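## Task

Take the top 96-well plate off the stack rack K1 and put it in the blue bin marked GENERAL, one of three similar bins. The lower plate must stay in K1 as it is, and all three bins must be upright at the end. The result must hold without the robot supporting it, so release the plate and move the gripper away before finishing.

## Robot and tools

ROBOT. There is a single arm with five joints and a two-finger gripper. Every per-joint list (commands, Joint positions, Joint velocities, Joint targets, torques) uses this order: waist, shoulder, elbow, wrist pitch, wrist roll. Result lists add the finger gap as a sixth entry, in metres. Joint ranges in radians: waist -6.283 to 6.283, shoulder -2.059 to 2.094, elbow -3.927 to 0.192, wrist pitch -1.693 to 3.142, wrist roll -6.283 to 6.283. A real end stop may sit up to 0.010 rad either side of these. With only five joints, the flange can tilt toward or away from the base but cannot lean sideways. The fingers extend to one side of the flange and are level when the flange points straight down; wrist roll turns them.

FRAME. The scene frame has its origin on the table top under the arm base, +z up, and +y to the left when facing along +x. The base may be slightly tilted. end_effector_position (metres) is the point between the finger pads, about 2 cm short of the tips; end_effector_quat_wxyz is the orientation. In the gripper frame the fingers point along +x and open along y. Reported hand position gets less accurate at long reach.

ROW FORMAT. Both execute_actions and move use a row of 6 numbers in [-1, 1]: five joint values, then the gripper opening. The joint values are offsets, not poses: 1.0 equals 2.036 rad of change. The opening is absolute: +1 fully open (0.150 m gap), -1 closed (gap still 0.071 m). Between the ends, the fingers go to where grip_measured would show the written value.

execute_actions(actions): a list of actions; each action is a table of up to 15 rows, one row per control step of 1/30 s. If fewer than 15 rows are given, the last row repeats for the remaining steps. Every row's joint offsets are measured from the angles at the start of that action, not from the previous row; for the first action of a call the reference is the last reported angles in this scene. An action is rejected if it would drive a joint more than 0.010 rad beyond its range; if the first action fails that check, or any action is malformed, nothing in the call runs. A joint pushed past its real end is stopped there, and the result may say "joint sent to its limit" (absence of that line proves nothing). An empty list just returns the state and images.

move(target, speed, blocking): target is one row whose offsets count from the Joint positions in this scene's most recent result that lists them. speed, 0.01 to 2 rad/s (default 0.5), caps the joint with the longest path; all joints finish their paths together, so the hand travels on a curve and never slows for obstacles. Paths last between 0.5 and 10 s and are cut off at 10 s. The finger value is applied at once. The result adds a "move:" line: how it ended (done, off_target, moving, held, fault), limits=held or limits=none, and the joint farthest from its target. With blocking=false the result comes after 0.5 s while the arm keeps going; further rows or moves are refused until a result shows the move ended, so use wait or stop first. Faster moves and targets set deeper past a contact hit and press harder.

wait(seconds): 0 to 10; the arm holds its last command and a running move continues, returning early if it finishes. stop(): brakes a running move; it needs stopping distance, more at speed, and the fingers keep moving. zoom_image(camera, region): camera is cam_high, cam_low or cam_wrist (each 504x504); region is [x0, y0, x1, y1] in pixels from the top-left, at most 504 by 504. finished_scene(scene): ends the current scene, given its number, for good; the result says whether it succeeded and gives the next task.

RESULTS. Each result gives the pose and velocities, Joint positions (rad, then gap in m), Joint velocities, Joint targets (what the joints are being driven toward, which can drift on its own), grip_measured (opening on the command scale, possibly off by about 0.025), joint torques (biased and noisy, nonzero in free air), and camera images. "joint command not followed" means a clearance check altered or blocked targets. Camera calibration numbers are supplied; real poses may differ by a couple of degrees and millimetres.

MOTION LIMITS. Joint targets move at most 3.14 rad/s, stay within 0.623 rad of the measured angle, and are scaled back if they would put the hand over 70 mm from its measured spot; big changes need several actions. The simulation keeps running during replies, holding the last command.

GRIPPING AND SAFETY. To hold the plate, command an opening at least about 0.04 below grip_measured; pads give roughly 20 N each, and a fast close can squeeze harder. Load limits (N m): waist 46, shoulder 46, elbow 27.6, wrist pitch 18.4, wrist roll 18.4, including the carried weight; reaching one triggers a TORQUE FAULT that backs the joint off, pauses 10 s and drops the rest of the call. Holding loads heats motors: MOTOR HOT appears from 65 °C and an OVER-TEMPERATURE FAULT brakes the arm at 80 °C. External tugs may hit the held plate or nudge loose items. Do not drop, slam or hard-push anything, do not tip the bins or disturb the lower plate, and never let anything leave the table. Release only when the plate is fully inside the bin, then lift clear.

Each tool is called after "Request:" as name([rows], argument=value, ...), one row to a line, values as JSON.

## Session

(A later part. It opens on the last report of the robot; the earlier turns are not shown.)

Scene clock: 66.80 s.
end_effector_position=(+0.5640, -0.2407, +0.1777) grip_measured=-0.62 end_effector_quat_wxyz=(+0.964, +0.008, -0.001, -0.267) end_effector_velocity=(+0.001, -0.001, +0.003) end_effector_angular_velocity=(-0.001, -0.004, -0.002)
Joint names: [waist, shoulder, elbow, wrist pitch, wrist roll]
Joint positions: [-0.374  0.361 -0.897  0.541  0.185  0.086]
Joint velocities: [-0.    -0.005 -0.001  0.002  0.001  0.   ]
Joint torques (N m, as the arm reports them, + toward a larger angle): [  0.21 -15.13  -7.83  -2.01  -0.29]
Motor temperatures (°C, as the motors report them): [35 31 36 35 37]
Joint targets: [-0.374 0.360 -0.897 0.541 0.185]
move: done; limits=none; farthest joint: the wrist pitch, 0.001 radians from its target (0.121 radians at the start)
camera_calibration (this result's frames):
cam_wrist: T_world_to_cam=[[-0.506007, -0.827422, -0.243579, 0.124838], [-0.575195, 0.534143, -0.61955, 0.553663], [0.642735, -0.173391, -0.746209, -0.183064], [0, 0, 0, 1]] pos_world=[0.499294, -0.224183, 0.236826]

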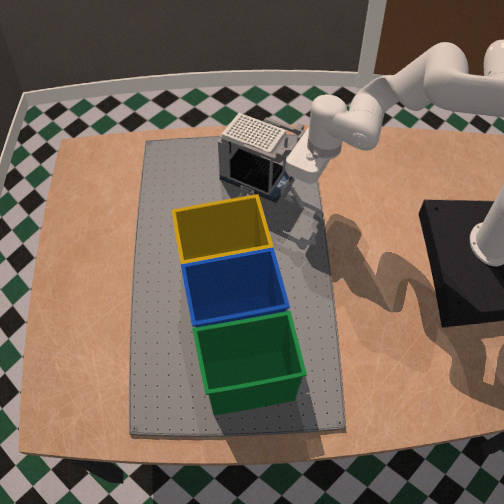

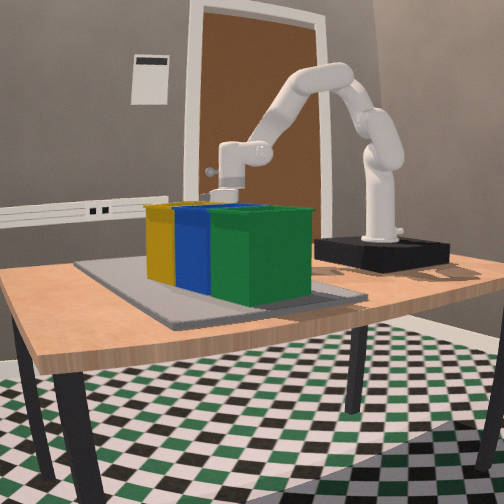

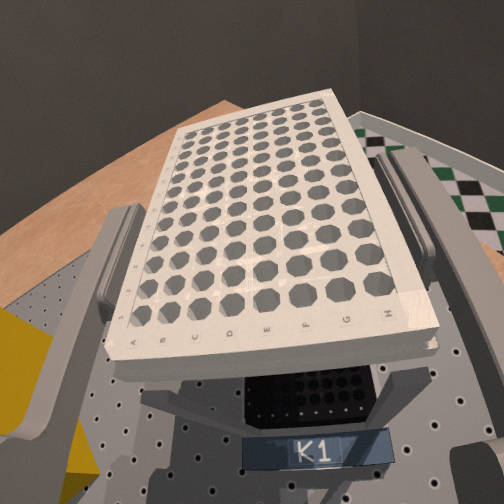

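Request:
move(target=[0.11002, 0.09661, -0.25083, -0.61439, 0.72446, -0.74], speed=0.8)

Scene clock: 69.83 s.
end_effector_position=(+0.6223, -0.2373, +0.4400) grip_measured=-0.62 end_effector_quat_wxyz=(+0.439, +0.492, -0.507, -0.556) end_effector_velocity=(+0.000, +0.001, -0.000) end_effector_angular_velocity=(+0.003, -0.002, +0.001)
Joint names: [waist, shoulder, elbow, wrist pitch, wrist roll]
Joint positions: [-0.15   0.558 -1.407 -0.709  1.659  0.086]
Joint velocities: [ 0.001  0.    -0.001 -0.001  0.003 -0.   ]
Joint torques (N m, as the arm reports them, + toward a larger angle): [ -0.04 -18.58  -9.43  -1.71  -0.62]
Motor temperatures (°C, as the motors report them): [35 31 36 35 37]
Joint targets: [-0.150 0.558 -1.407 -0.710 1.660]
move: done; limits=none; farthest joint: the waist, 0.000 radians from its target (0.224 radians at the start)
camera_calibration (this result's frames):
cam_wrist: T_world_to_cam=[[0.237783, 0.076419, -0.968307, 0.291555], [0.717513, 0.658125, 0.228136, -0.400139], [0.654701, -0.74902, 0.10166, -0.541273], [0, 0, 0, 1]] pos_world=[0.572151, -0.164363, 0.428627]

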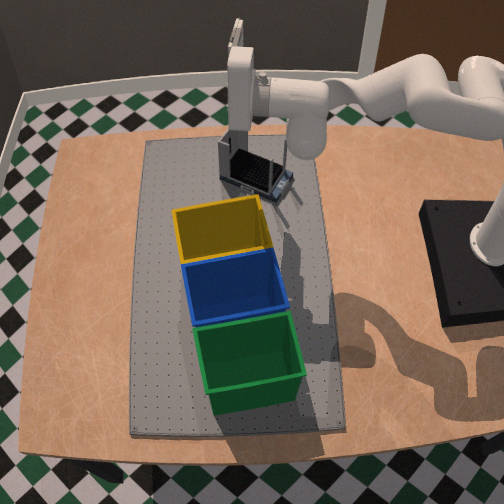

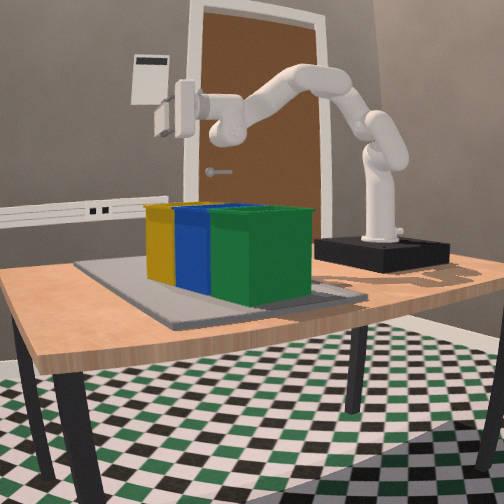

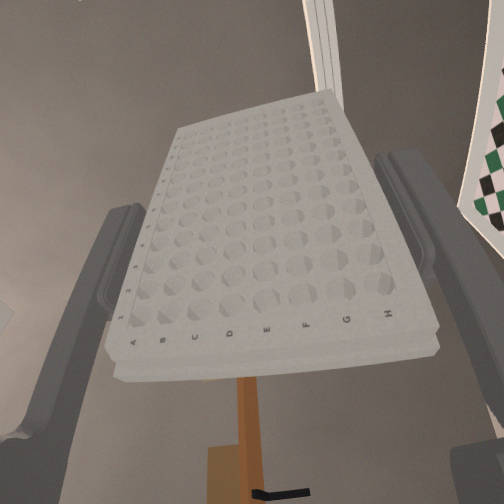

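Request:
move(target=[0.1805, 0, -0.0003, -0.0004, 0.72298, -0.74], speed=0.8)

Scene clock: 72.67 s.
end_effector_position=(+0.6300, +0.1468, +0.3100) grip_measured=-0.62 end_effector_quat_wxyz=(+0.083, +0.703, +0.083, -0.701) end_effector_velocity=(-0.000, +0.001, -0.000) end_effector_angular_velocity=(+0.000, -0.000, +0.002)
Joint names: [waist, shoulder, elbow, wrist pitch, wrist roll]
Joint positions: [ 0.217  0.558 -1.408 -0.71   3.131  0.086]
Joint velocities: [ 0.002 -0.     0.001 -0.001  0.     0.   ]
Joint torques (N m, as the arm reports them, + toward a larger angle): [  0.11 -18.67  -9.67  -1.72  -0.35]
Motor temperatures (°C, as the motors report them): [35 31 36 35 37]
Joint targets: [0.217 0.558 -1.408 -0.710 3.131]
move: done; limits=none; farthest joint: the waist, 0.000 radians from its target (0.367 radians at the start)
camera_calibration (this result's frames):
cam_wrist: T_world_to_cam=[[-0.00471544, 0.999963, 0.00716992, -0.150666], [0.639822, -0.00249328, 0.768519, -0.6504], [0.768509, 0.00821138, -0.639786, -0.198388], [0, 0, 0, 1]] pos_world=[0.567892, 0.150668, 0.373999]

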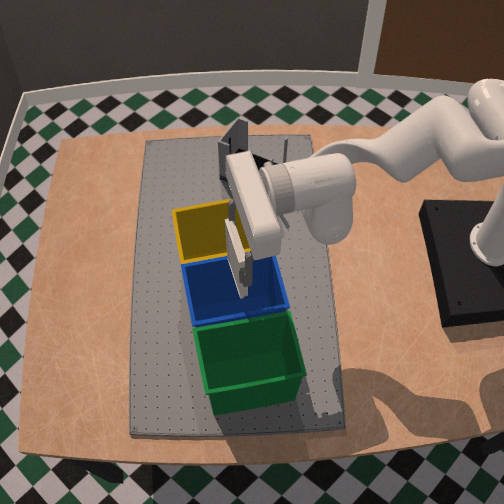

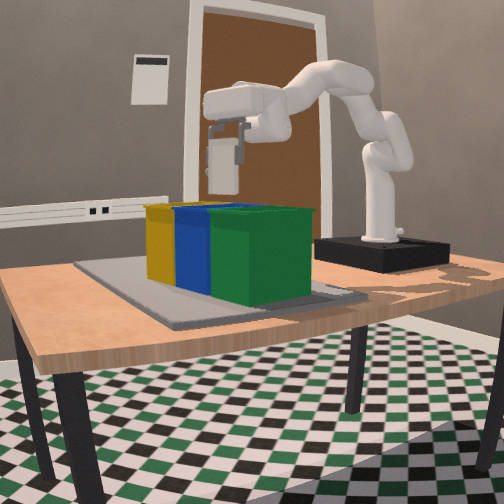

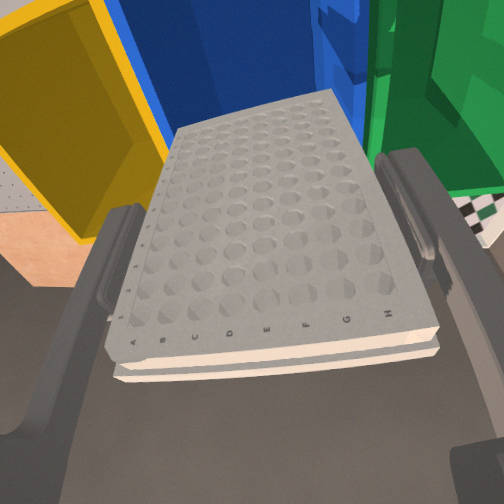

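Request:
move(target=[-0.0001, 0.0836, 0.003395, -0.086996, 0, -0.74], speed=0.16)

Request:
zoom_image(camera="cam_wrist", region=[40, 140, 180, 280])

Request:
zoom_image(camera="cam_wrist", region=[340, 80, 480, 220])

Scene clock: 74.97 s.
end_effector_position=(+0.6300, +0.1475, +0.2224) grip_measured=-0.62 end_effector_quat_wxyz=(+0.083, +0.703, +0.083, -0.701) end_effector_velocity=(-0.001, -0.000, -0.003) end_effector_angular_velocity=(-0.001, +0.003, +0.000)
Joint names: [waist, shoulder, elbow, wrist pitch, wrist roll]
Joint positions: [ 0.217  0.727 -1.401 -0.887  3.131  0.086]
Joint velocities: [ 0.     0.004  0.002 -0.002 -0.    -0.   ]
Joint torques (N m, as the arm reports them, + toward a larger angle): [  0.23 -19.36  -8.62  -1.66  -0.36]
Motor temperatures (°C, as the motors report them): [35 31 36 35 37]
Joint targets: [0.217 0.728 -1.401 -0.887 3.131]
move: done; limits=none; farthest joint: the shoulder, 0.001 radians from its target (0.171 radians at the start)
camera_calibration (this result's frames):
cam_wrist: T_world_to_cam=[[-0.00451349, 0.999963, 0.00725856, -0.150942], [0.639542, -0.00269355, 0.768751, -0.582842], [0.768743, 0.00811191, -0.639507, -0.254663], [0, 0, 0, 1]] pos_world=[0.567841, 0.151433, 0.286297]

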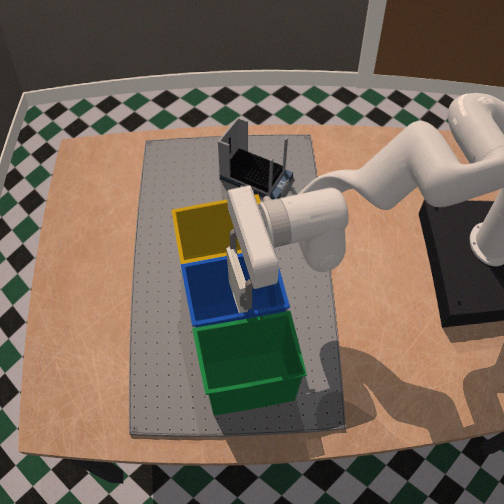

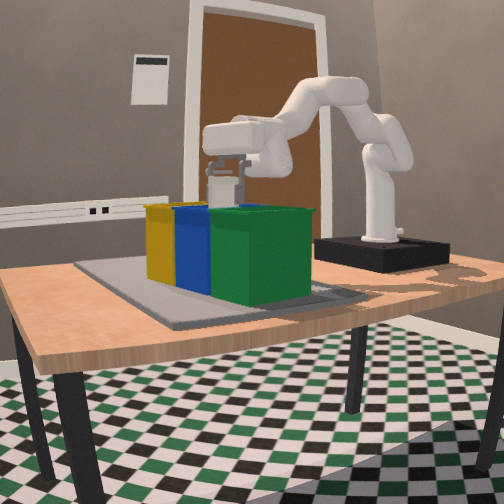

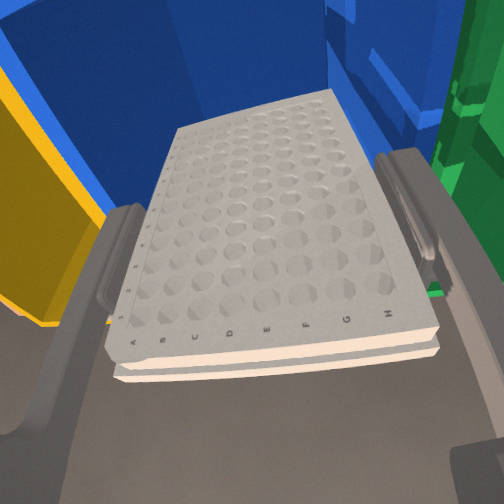

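Region (40, 140, 180, 280) of cam_wrist's 504x504 image, scaled by 3.600, with more detail than that image has.

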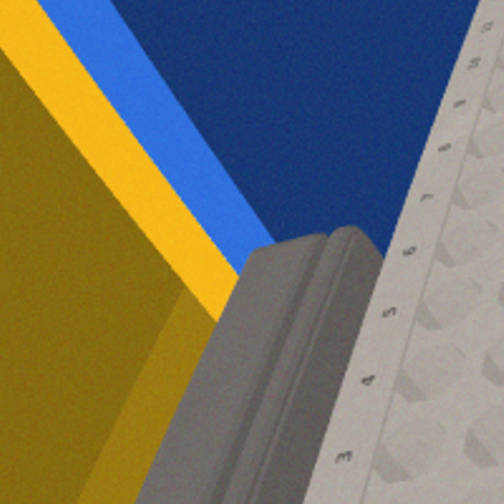

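Region (340, 80, 480, 220) of cam_wrist's 504x504 image, scaled by 3.600, with more detail than that image has.

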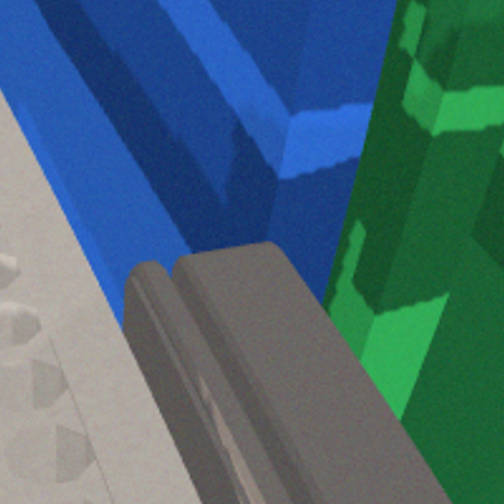

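Request:
move(target=[0.00017, 0.017987, -0.005769, -0.012218, 0, -0.74], speed=0.03)

Scene clock: 77.47 s.
end_effector_position=(+0.6309, +0.1481, +0.2073) grip_measured=-0.62 end_effector_quat_wxyz=(+0.083, +0.703, +0.083, -0.701) end_effector_velocity=(+0.000, +0.001, -0.000) end_effector_angular_velocity=(+0.003, -0.002, +0.001)
Joint names: [waist, shoulder, elbow, wrist pitch, wrist roll]
Joint positions: [ 0.217  0.764 -1.413 -0.912  3.131  0.086]
Joint velocities: [ 0.001  0.003 -0.003 -0.003  0.002  0.   ]
Joint torques (N m, as the arm reports them, + toward a larger angle): [  0.13 -19.8   -8.59  -1.7   -0.3 ]
Motor temperatures (°C, as the motors report them): [35 31 36 35 37]
Joint targets: [0.217 0.764 -1.413 -0.912 3.131]
move: done; limits=none; farthest joint: the waist, 0.000 radians from its target (0.000 radians at the start)
camera_calibration (this result's frames):
cam_wrist: T_world_to_cam=[[-0.00485626, 0.999962, 0.00726507, -0.151208], [0.639506, -0.00247974, 0.768782, -0.571825], [0.76877, 0.00837946, -0.63947, -0.265053], [0, 0, 0, 1]] pos_world=[0.568716, 0.152005, 0.271214]

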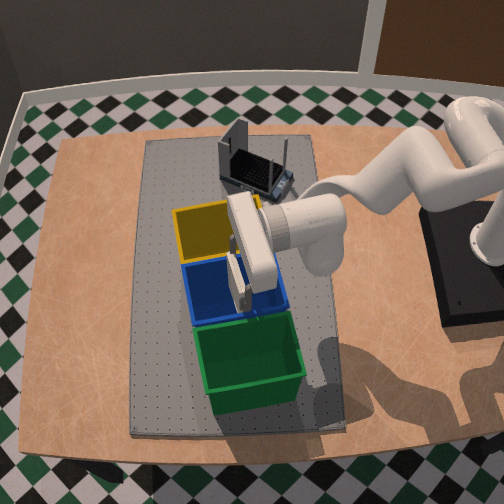

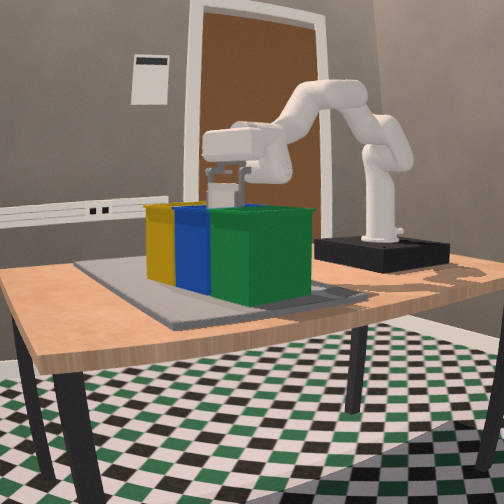

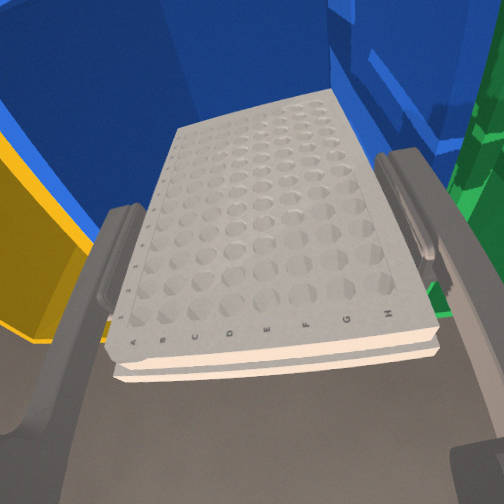

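Request:
move(target=[-0.00048, 0.071948, -0.023074, -0.048873, 0, -0.74], speed=0.08)

Scene clock: 80.10 s.
end_effector_position=(+0.6301, +0.1479, +0.1458) grip_measured=-0.62 end_effector_quat_wxyz=(+0.083, +0.704, +0.083, -0.701) end_effector_velocity=(+0.000, +0.000, -0.001) end_effector_angular_velocity=(+0.002, -0.002, +0.000)
Joint names: [waist, shoulder, elbow, wrist pitch, wrist roll]
Joint positions: [ 0.216  0.91  -1.46  -1.011  3.131  0.086]
Joint velocities: [ 0.     0.003 -0.002 -0.003  0.001  0.   ]
Joint torques (N m, as the arm reports them, + toward a larger angle): [ -0.04 -20.01  -7.72  -1.67  -0.2 ]
Motor temperatures (°C, as the motors report them): [35 31 36 35 37]
Joint targets: [0.216 0.910 -1.460 -1.011 3.131]
move: done; limits=none; farthest joint: the shoulder, 0.001 radians from its target (0.147 radians at the start)
camera_calibration (this result's frames):
cam_wrist: T_world_to_cam=[[-0.00388274, 0.999966, 0.00733295, -0.151185], [0.639326, -0.0031563, 0.76893, -0.523868], [0.768926, 0.0076737, -0.639291, -0.303794], [0, 0, 0, 1]] pos_world=[0.567931, 0.151858, 0.209714]

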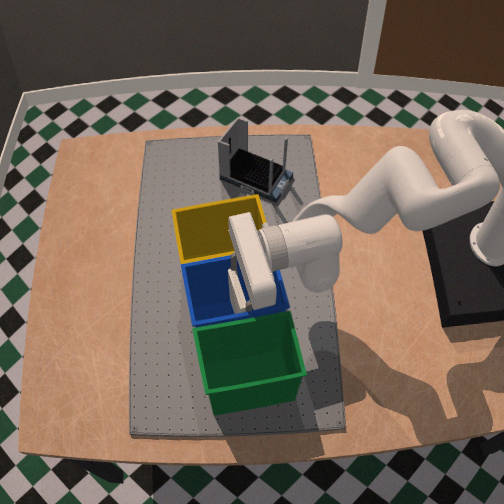

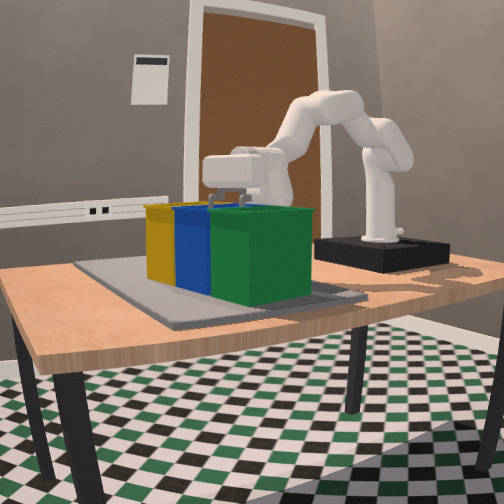

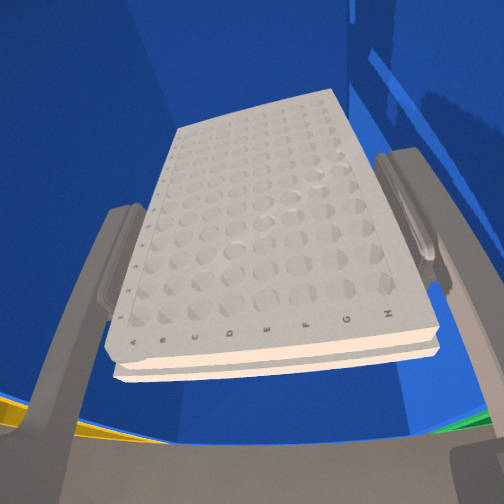

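Request:
execute_actions([
  [[0,0,0,0,0,-0.70],[0,0,0,0,0,-0.67],[0,0,0,0,0,-0.65],[0,0,0,0,0,-0.64],[0,0,0,0,0,-0.63],[0,0,0,0,0,-0.62],[0,0,0,0,0,-0.61],[0,0,0,0,0,-0.60],[0,0,0,0,0,-0.595],[0,0,0,0,0,-0.59],[0,0,0,0,0,-0.585]],
  [[0,0,0,0,0,-0.585]],
])

Scene clock: 81.50 s.
end_effector_position=(+0.6302, +0.1480, +0.1460) grip_measured=-0.59 end_effector_quat_wxyz=(+0.083, +0.704, +0.083, -0.701) end_effector_velocity=(+0.000, -0.000, +0.000) end_effector_angular_velocity=(+0.001, -0.000, -0.000)
Joint names: [waist, shoulder, elbow, wrist pitch, wrist roll]
Joint positions: [ 0.216  0.909 -1.46  -1.011  3.131  0.087]
Joint velocities: [-0.     0.    -0.001  0.     0.     0.   ]
Joint torques (N m, as the arm reports them, + toward a larger angle): [  0.16 -20.    -7.74  -1.55  -0.4 ]
Motor temperatures (°C, as the motors report them): [35 31 36 35 37]
Joint targets: [0.216 0.909 -1.460 -1.011 3.131]
camera_calibration (this result's frames):
cam_wrist: T_world_to_cam=[[-0.00392938, 0.999964, 0.00746864, -0.151234], [0.638925, -0.00323488, 0.769262, -0.523912], [0.769259, 0.00779462, -0.638889, -0.304008], [0, 0, 0, 1]] pos_world=[0.568007, 0.151904, 0.209928]

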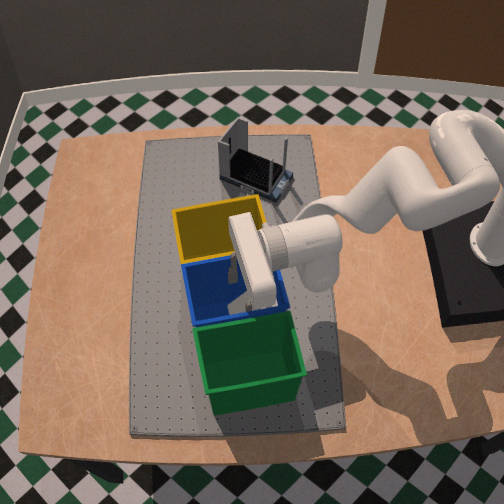

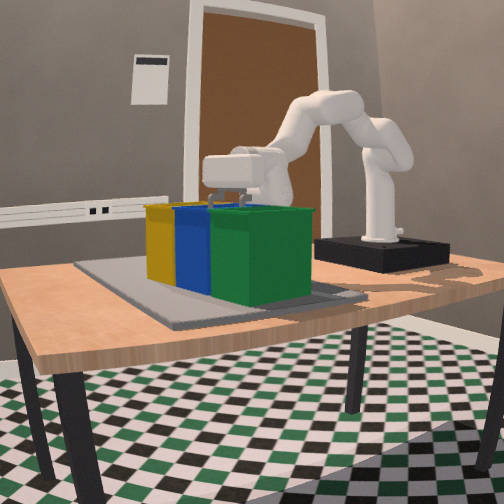

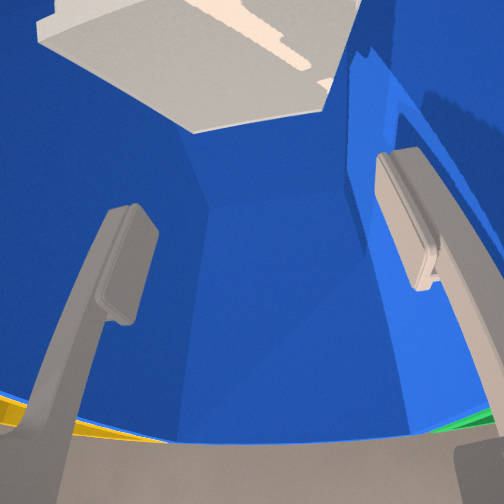

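Request:
execute_actions(actions=[])

Scene clock: 82.13 s.
end_effector_position=(+0.6302, +0.1480, +0.1460) grip_measured=-0.59 end_effector_quat_wxyz=(+0.083, +0.704, +0.083, -0.701) end_effector_velocity=(-0.000, -0.000, -0.001) end_effector_angular_velocity=(-0.001, +0.001, +0.000)
Joint names: [waist, shoulder, elbow, wrist pitch, wrist roll]
Joint positions: [ 0.216  0.909 -1.46  -1.011  3.131  0.087]
Joint velocities: [ 0.     0.001  0.001 -0.    -0.001  0.   ]
Joint torques (N m, as the arm reports them, + toward a larger angle): [  0.27 -19.64  -7.84  -1.57  -0.16]
Motor temperatures (°C, as the motors report them): [35 31 36 35 37]
Joint targets: [0.216 0.909 -1.460 -1.011 3.131]
camera_calibration (this result's frames):
cam_wrist: T_world_to_cam=[[-0.00393189, 0.999964, 0.00747251, -0.151236], [0.638917, -0.00323633, 0.769269, -0.523913], [0.769265, 0.00779899, -0.638882, -0.304012], [0, 0, 0, 1]] pos_world=[0.568008, 0.151906, 0.209932]

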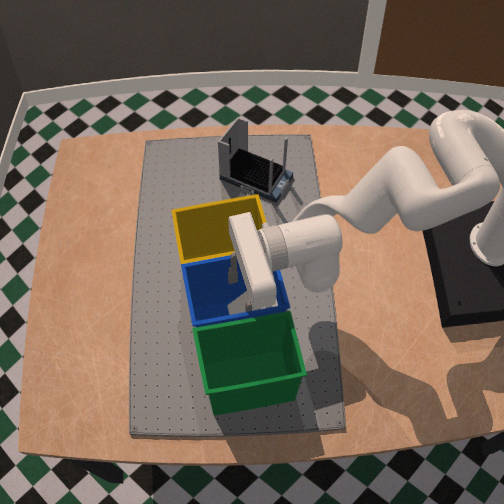

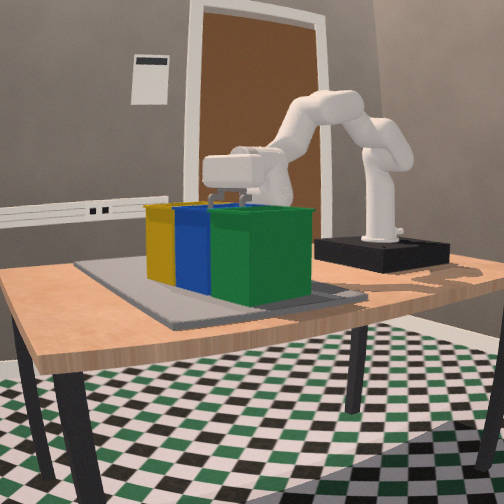

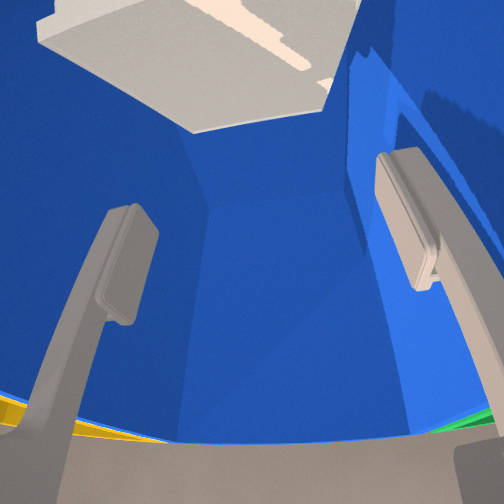

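Request:
move(target=[0.0006, -0.1724, 0.0255, 0.1478, 0, -0.9], speed=0.28)

Scene clock: 84.60 s.
end_effector_position=(+0.6299, +0.1471, +0.3093) grip_measured=-0.90 end_effector_quat_wxyz=(+0.083, +0.703, +0.083, -0.701) end_effector_velocity=(+0.000, +0.000, +0.002) end_effector_angular_velocity=(-0.000, -0.002, +0.000)
Joint names: [waist, shoulder, elbow, wrist pitch, wrist roll]
Joint positions: [ 0.218  0.559 -1.408 -0.71   3.131  0.075]
Joint velocities: [ 0.    -0.003 -0.     0.002 -0.001  0.   ]
Joint torques (N m, as the arm reports them, + toward a larger angle): [  0.25 -18.5   -9.45  -1.65  -0.22]
Motor temperatures (°C, as the motors report them): [35 31 36 35 37]
Joint targets: [0.218 0.558 -1.408 -0.710 3.131]
move: done; limits=none; farthest joint: the shoulder, 0.001 radians from its target (0.351 radians at the start)
camera_calibration (this result's frames):
cam_wrist: T_world_to_cam=[[-0.00515648, 0.999963, 0.00694472, -0.150601], [0.640591, -0.00202958, 0.767879, -0.650118], [0.767865, 0.00840828, -0.640557, -0.19822], [0, 0, 0, 1]] pos_world=[0.567889, 0.150942, 0.373286]

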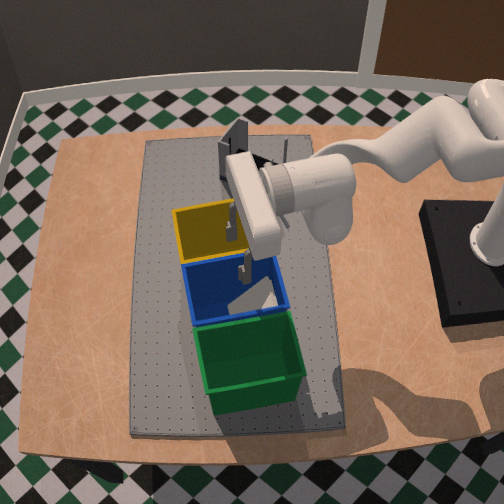

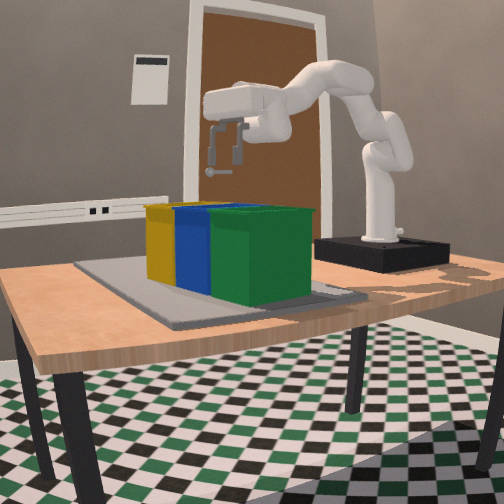

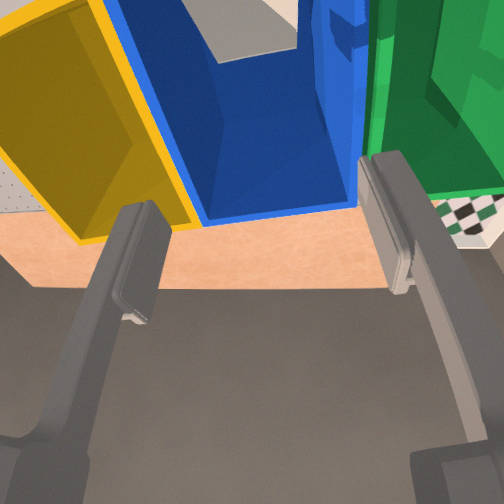

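Request:
zoom_image(camera="cam_high", region=[150, 100, 350, 350])

Request:
move(target=[0, -0.15, 0.05, 0.1, 0, -0.9], speed=0.4)

Region (150, 100, 350, 350) of cam_high's 504x504 image, scaled by 2.016, with more detail than that image has; it fills the left 403 columns of this view, and the rest is white.

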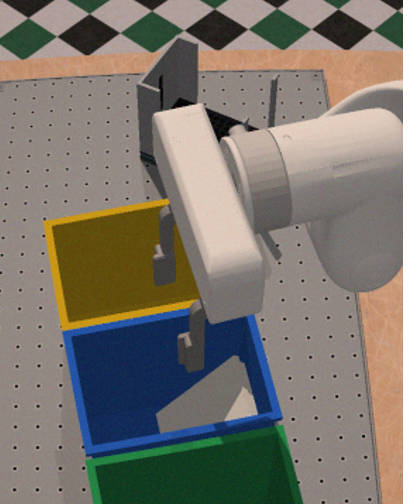

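Scene clock: 86.50 s.
end_effector_position=(+0.5845, +0.1350, +0.4233) grip_measured=-0.90 end_effector_quat_wxyz=(+0.083, +0.703, +0.083, -0.702) end_effector_velocity=(-0.000, -0.000, +0.002) end_effector_angular_velocity=(+0.001, -0.002, +0.000)
Joint names: [waist, shoulder, elbow, wrist pitch, wrist roll]
Joint positions: [ 0.218  0.254 -1.306 -0.507  3.131  0.075]
Joint velocities: [ 0.    -0.003 -0.001  0.002  0.     0.   ]
Joint torques (N m, as the arm reports them, + toward a larger angle): [  0.   -15.86 -10.3   -1.63  -0.37]
Motor temperatures (°C, as the motors report them): [35 31 36 35 37]
Joint targets: [0.218 0.254 -1.306 -0.507 3.131]
move: done; limits=none; farthest joint: the waist, 0.000 radians from its target (0.000 radians at the start)
camera_calibration (this result's frames):
cam_wrist: T_world_to_cam=[[-0.00515538, 0.999963, 0.00685024, -0.13952], [0.640899, -0.00195439, 0.767622, -0.7087], [0.767608, 0.0083477, -0.640866, -0.0899352], [0, 0, 0, 1]] pos_world=[0.522521, 0.13888, 0.487334]

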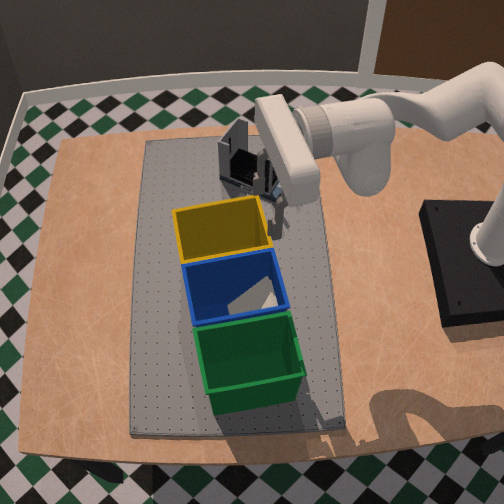

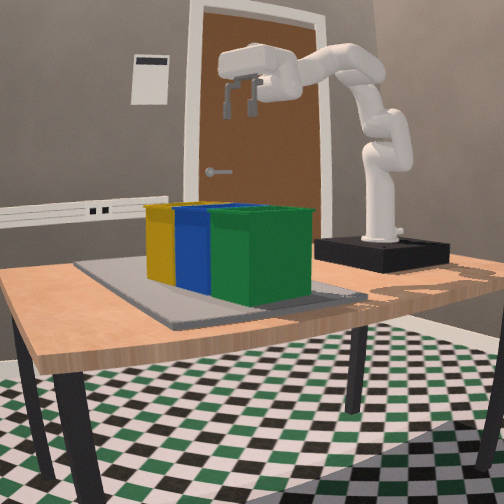

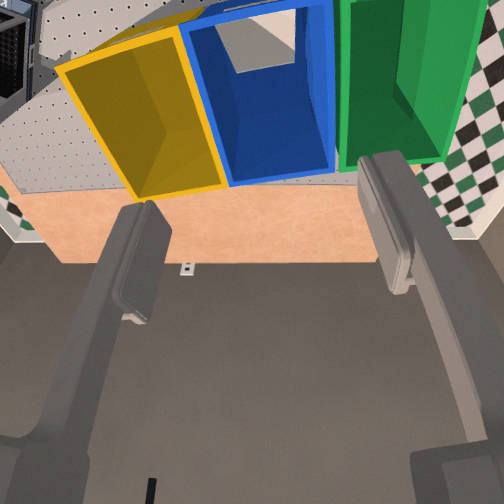

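The plate is inside the blue bin, all three bins are upright, the lower plate is still in K1, and the arm is clear.

Request:
finished_scene(scene=2)

The scene is finished: the task was done.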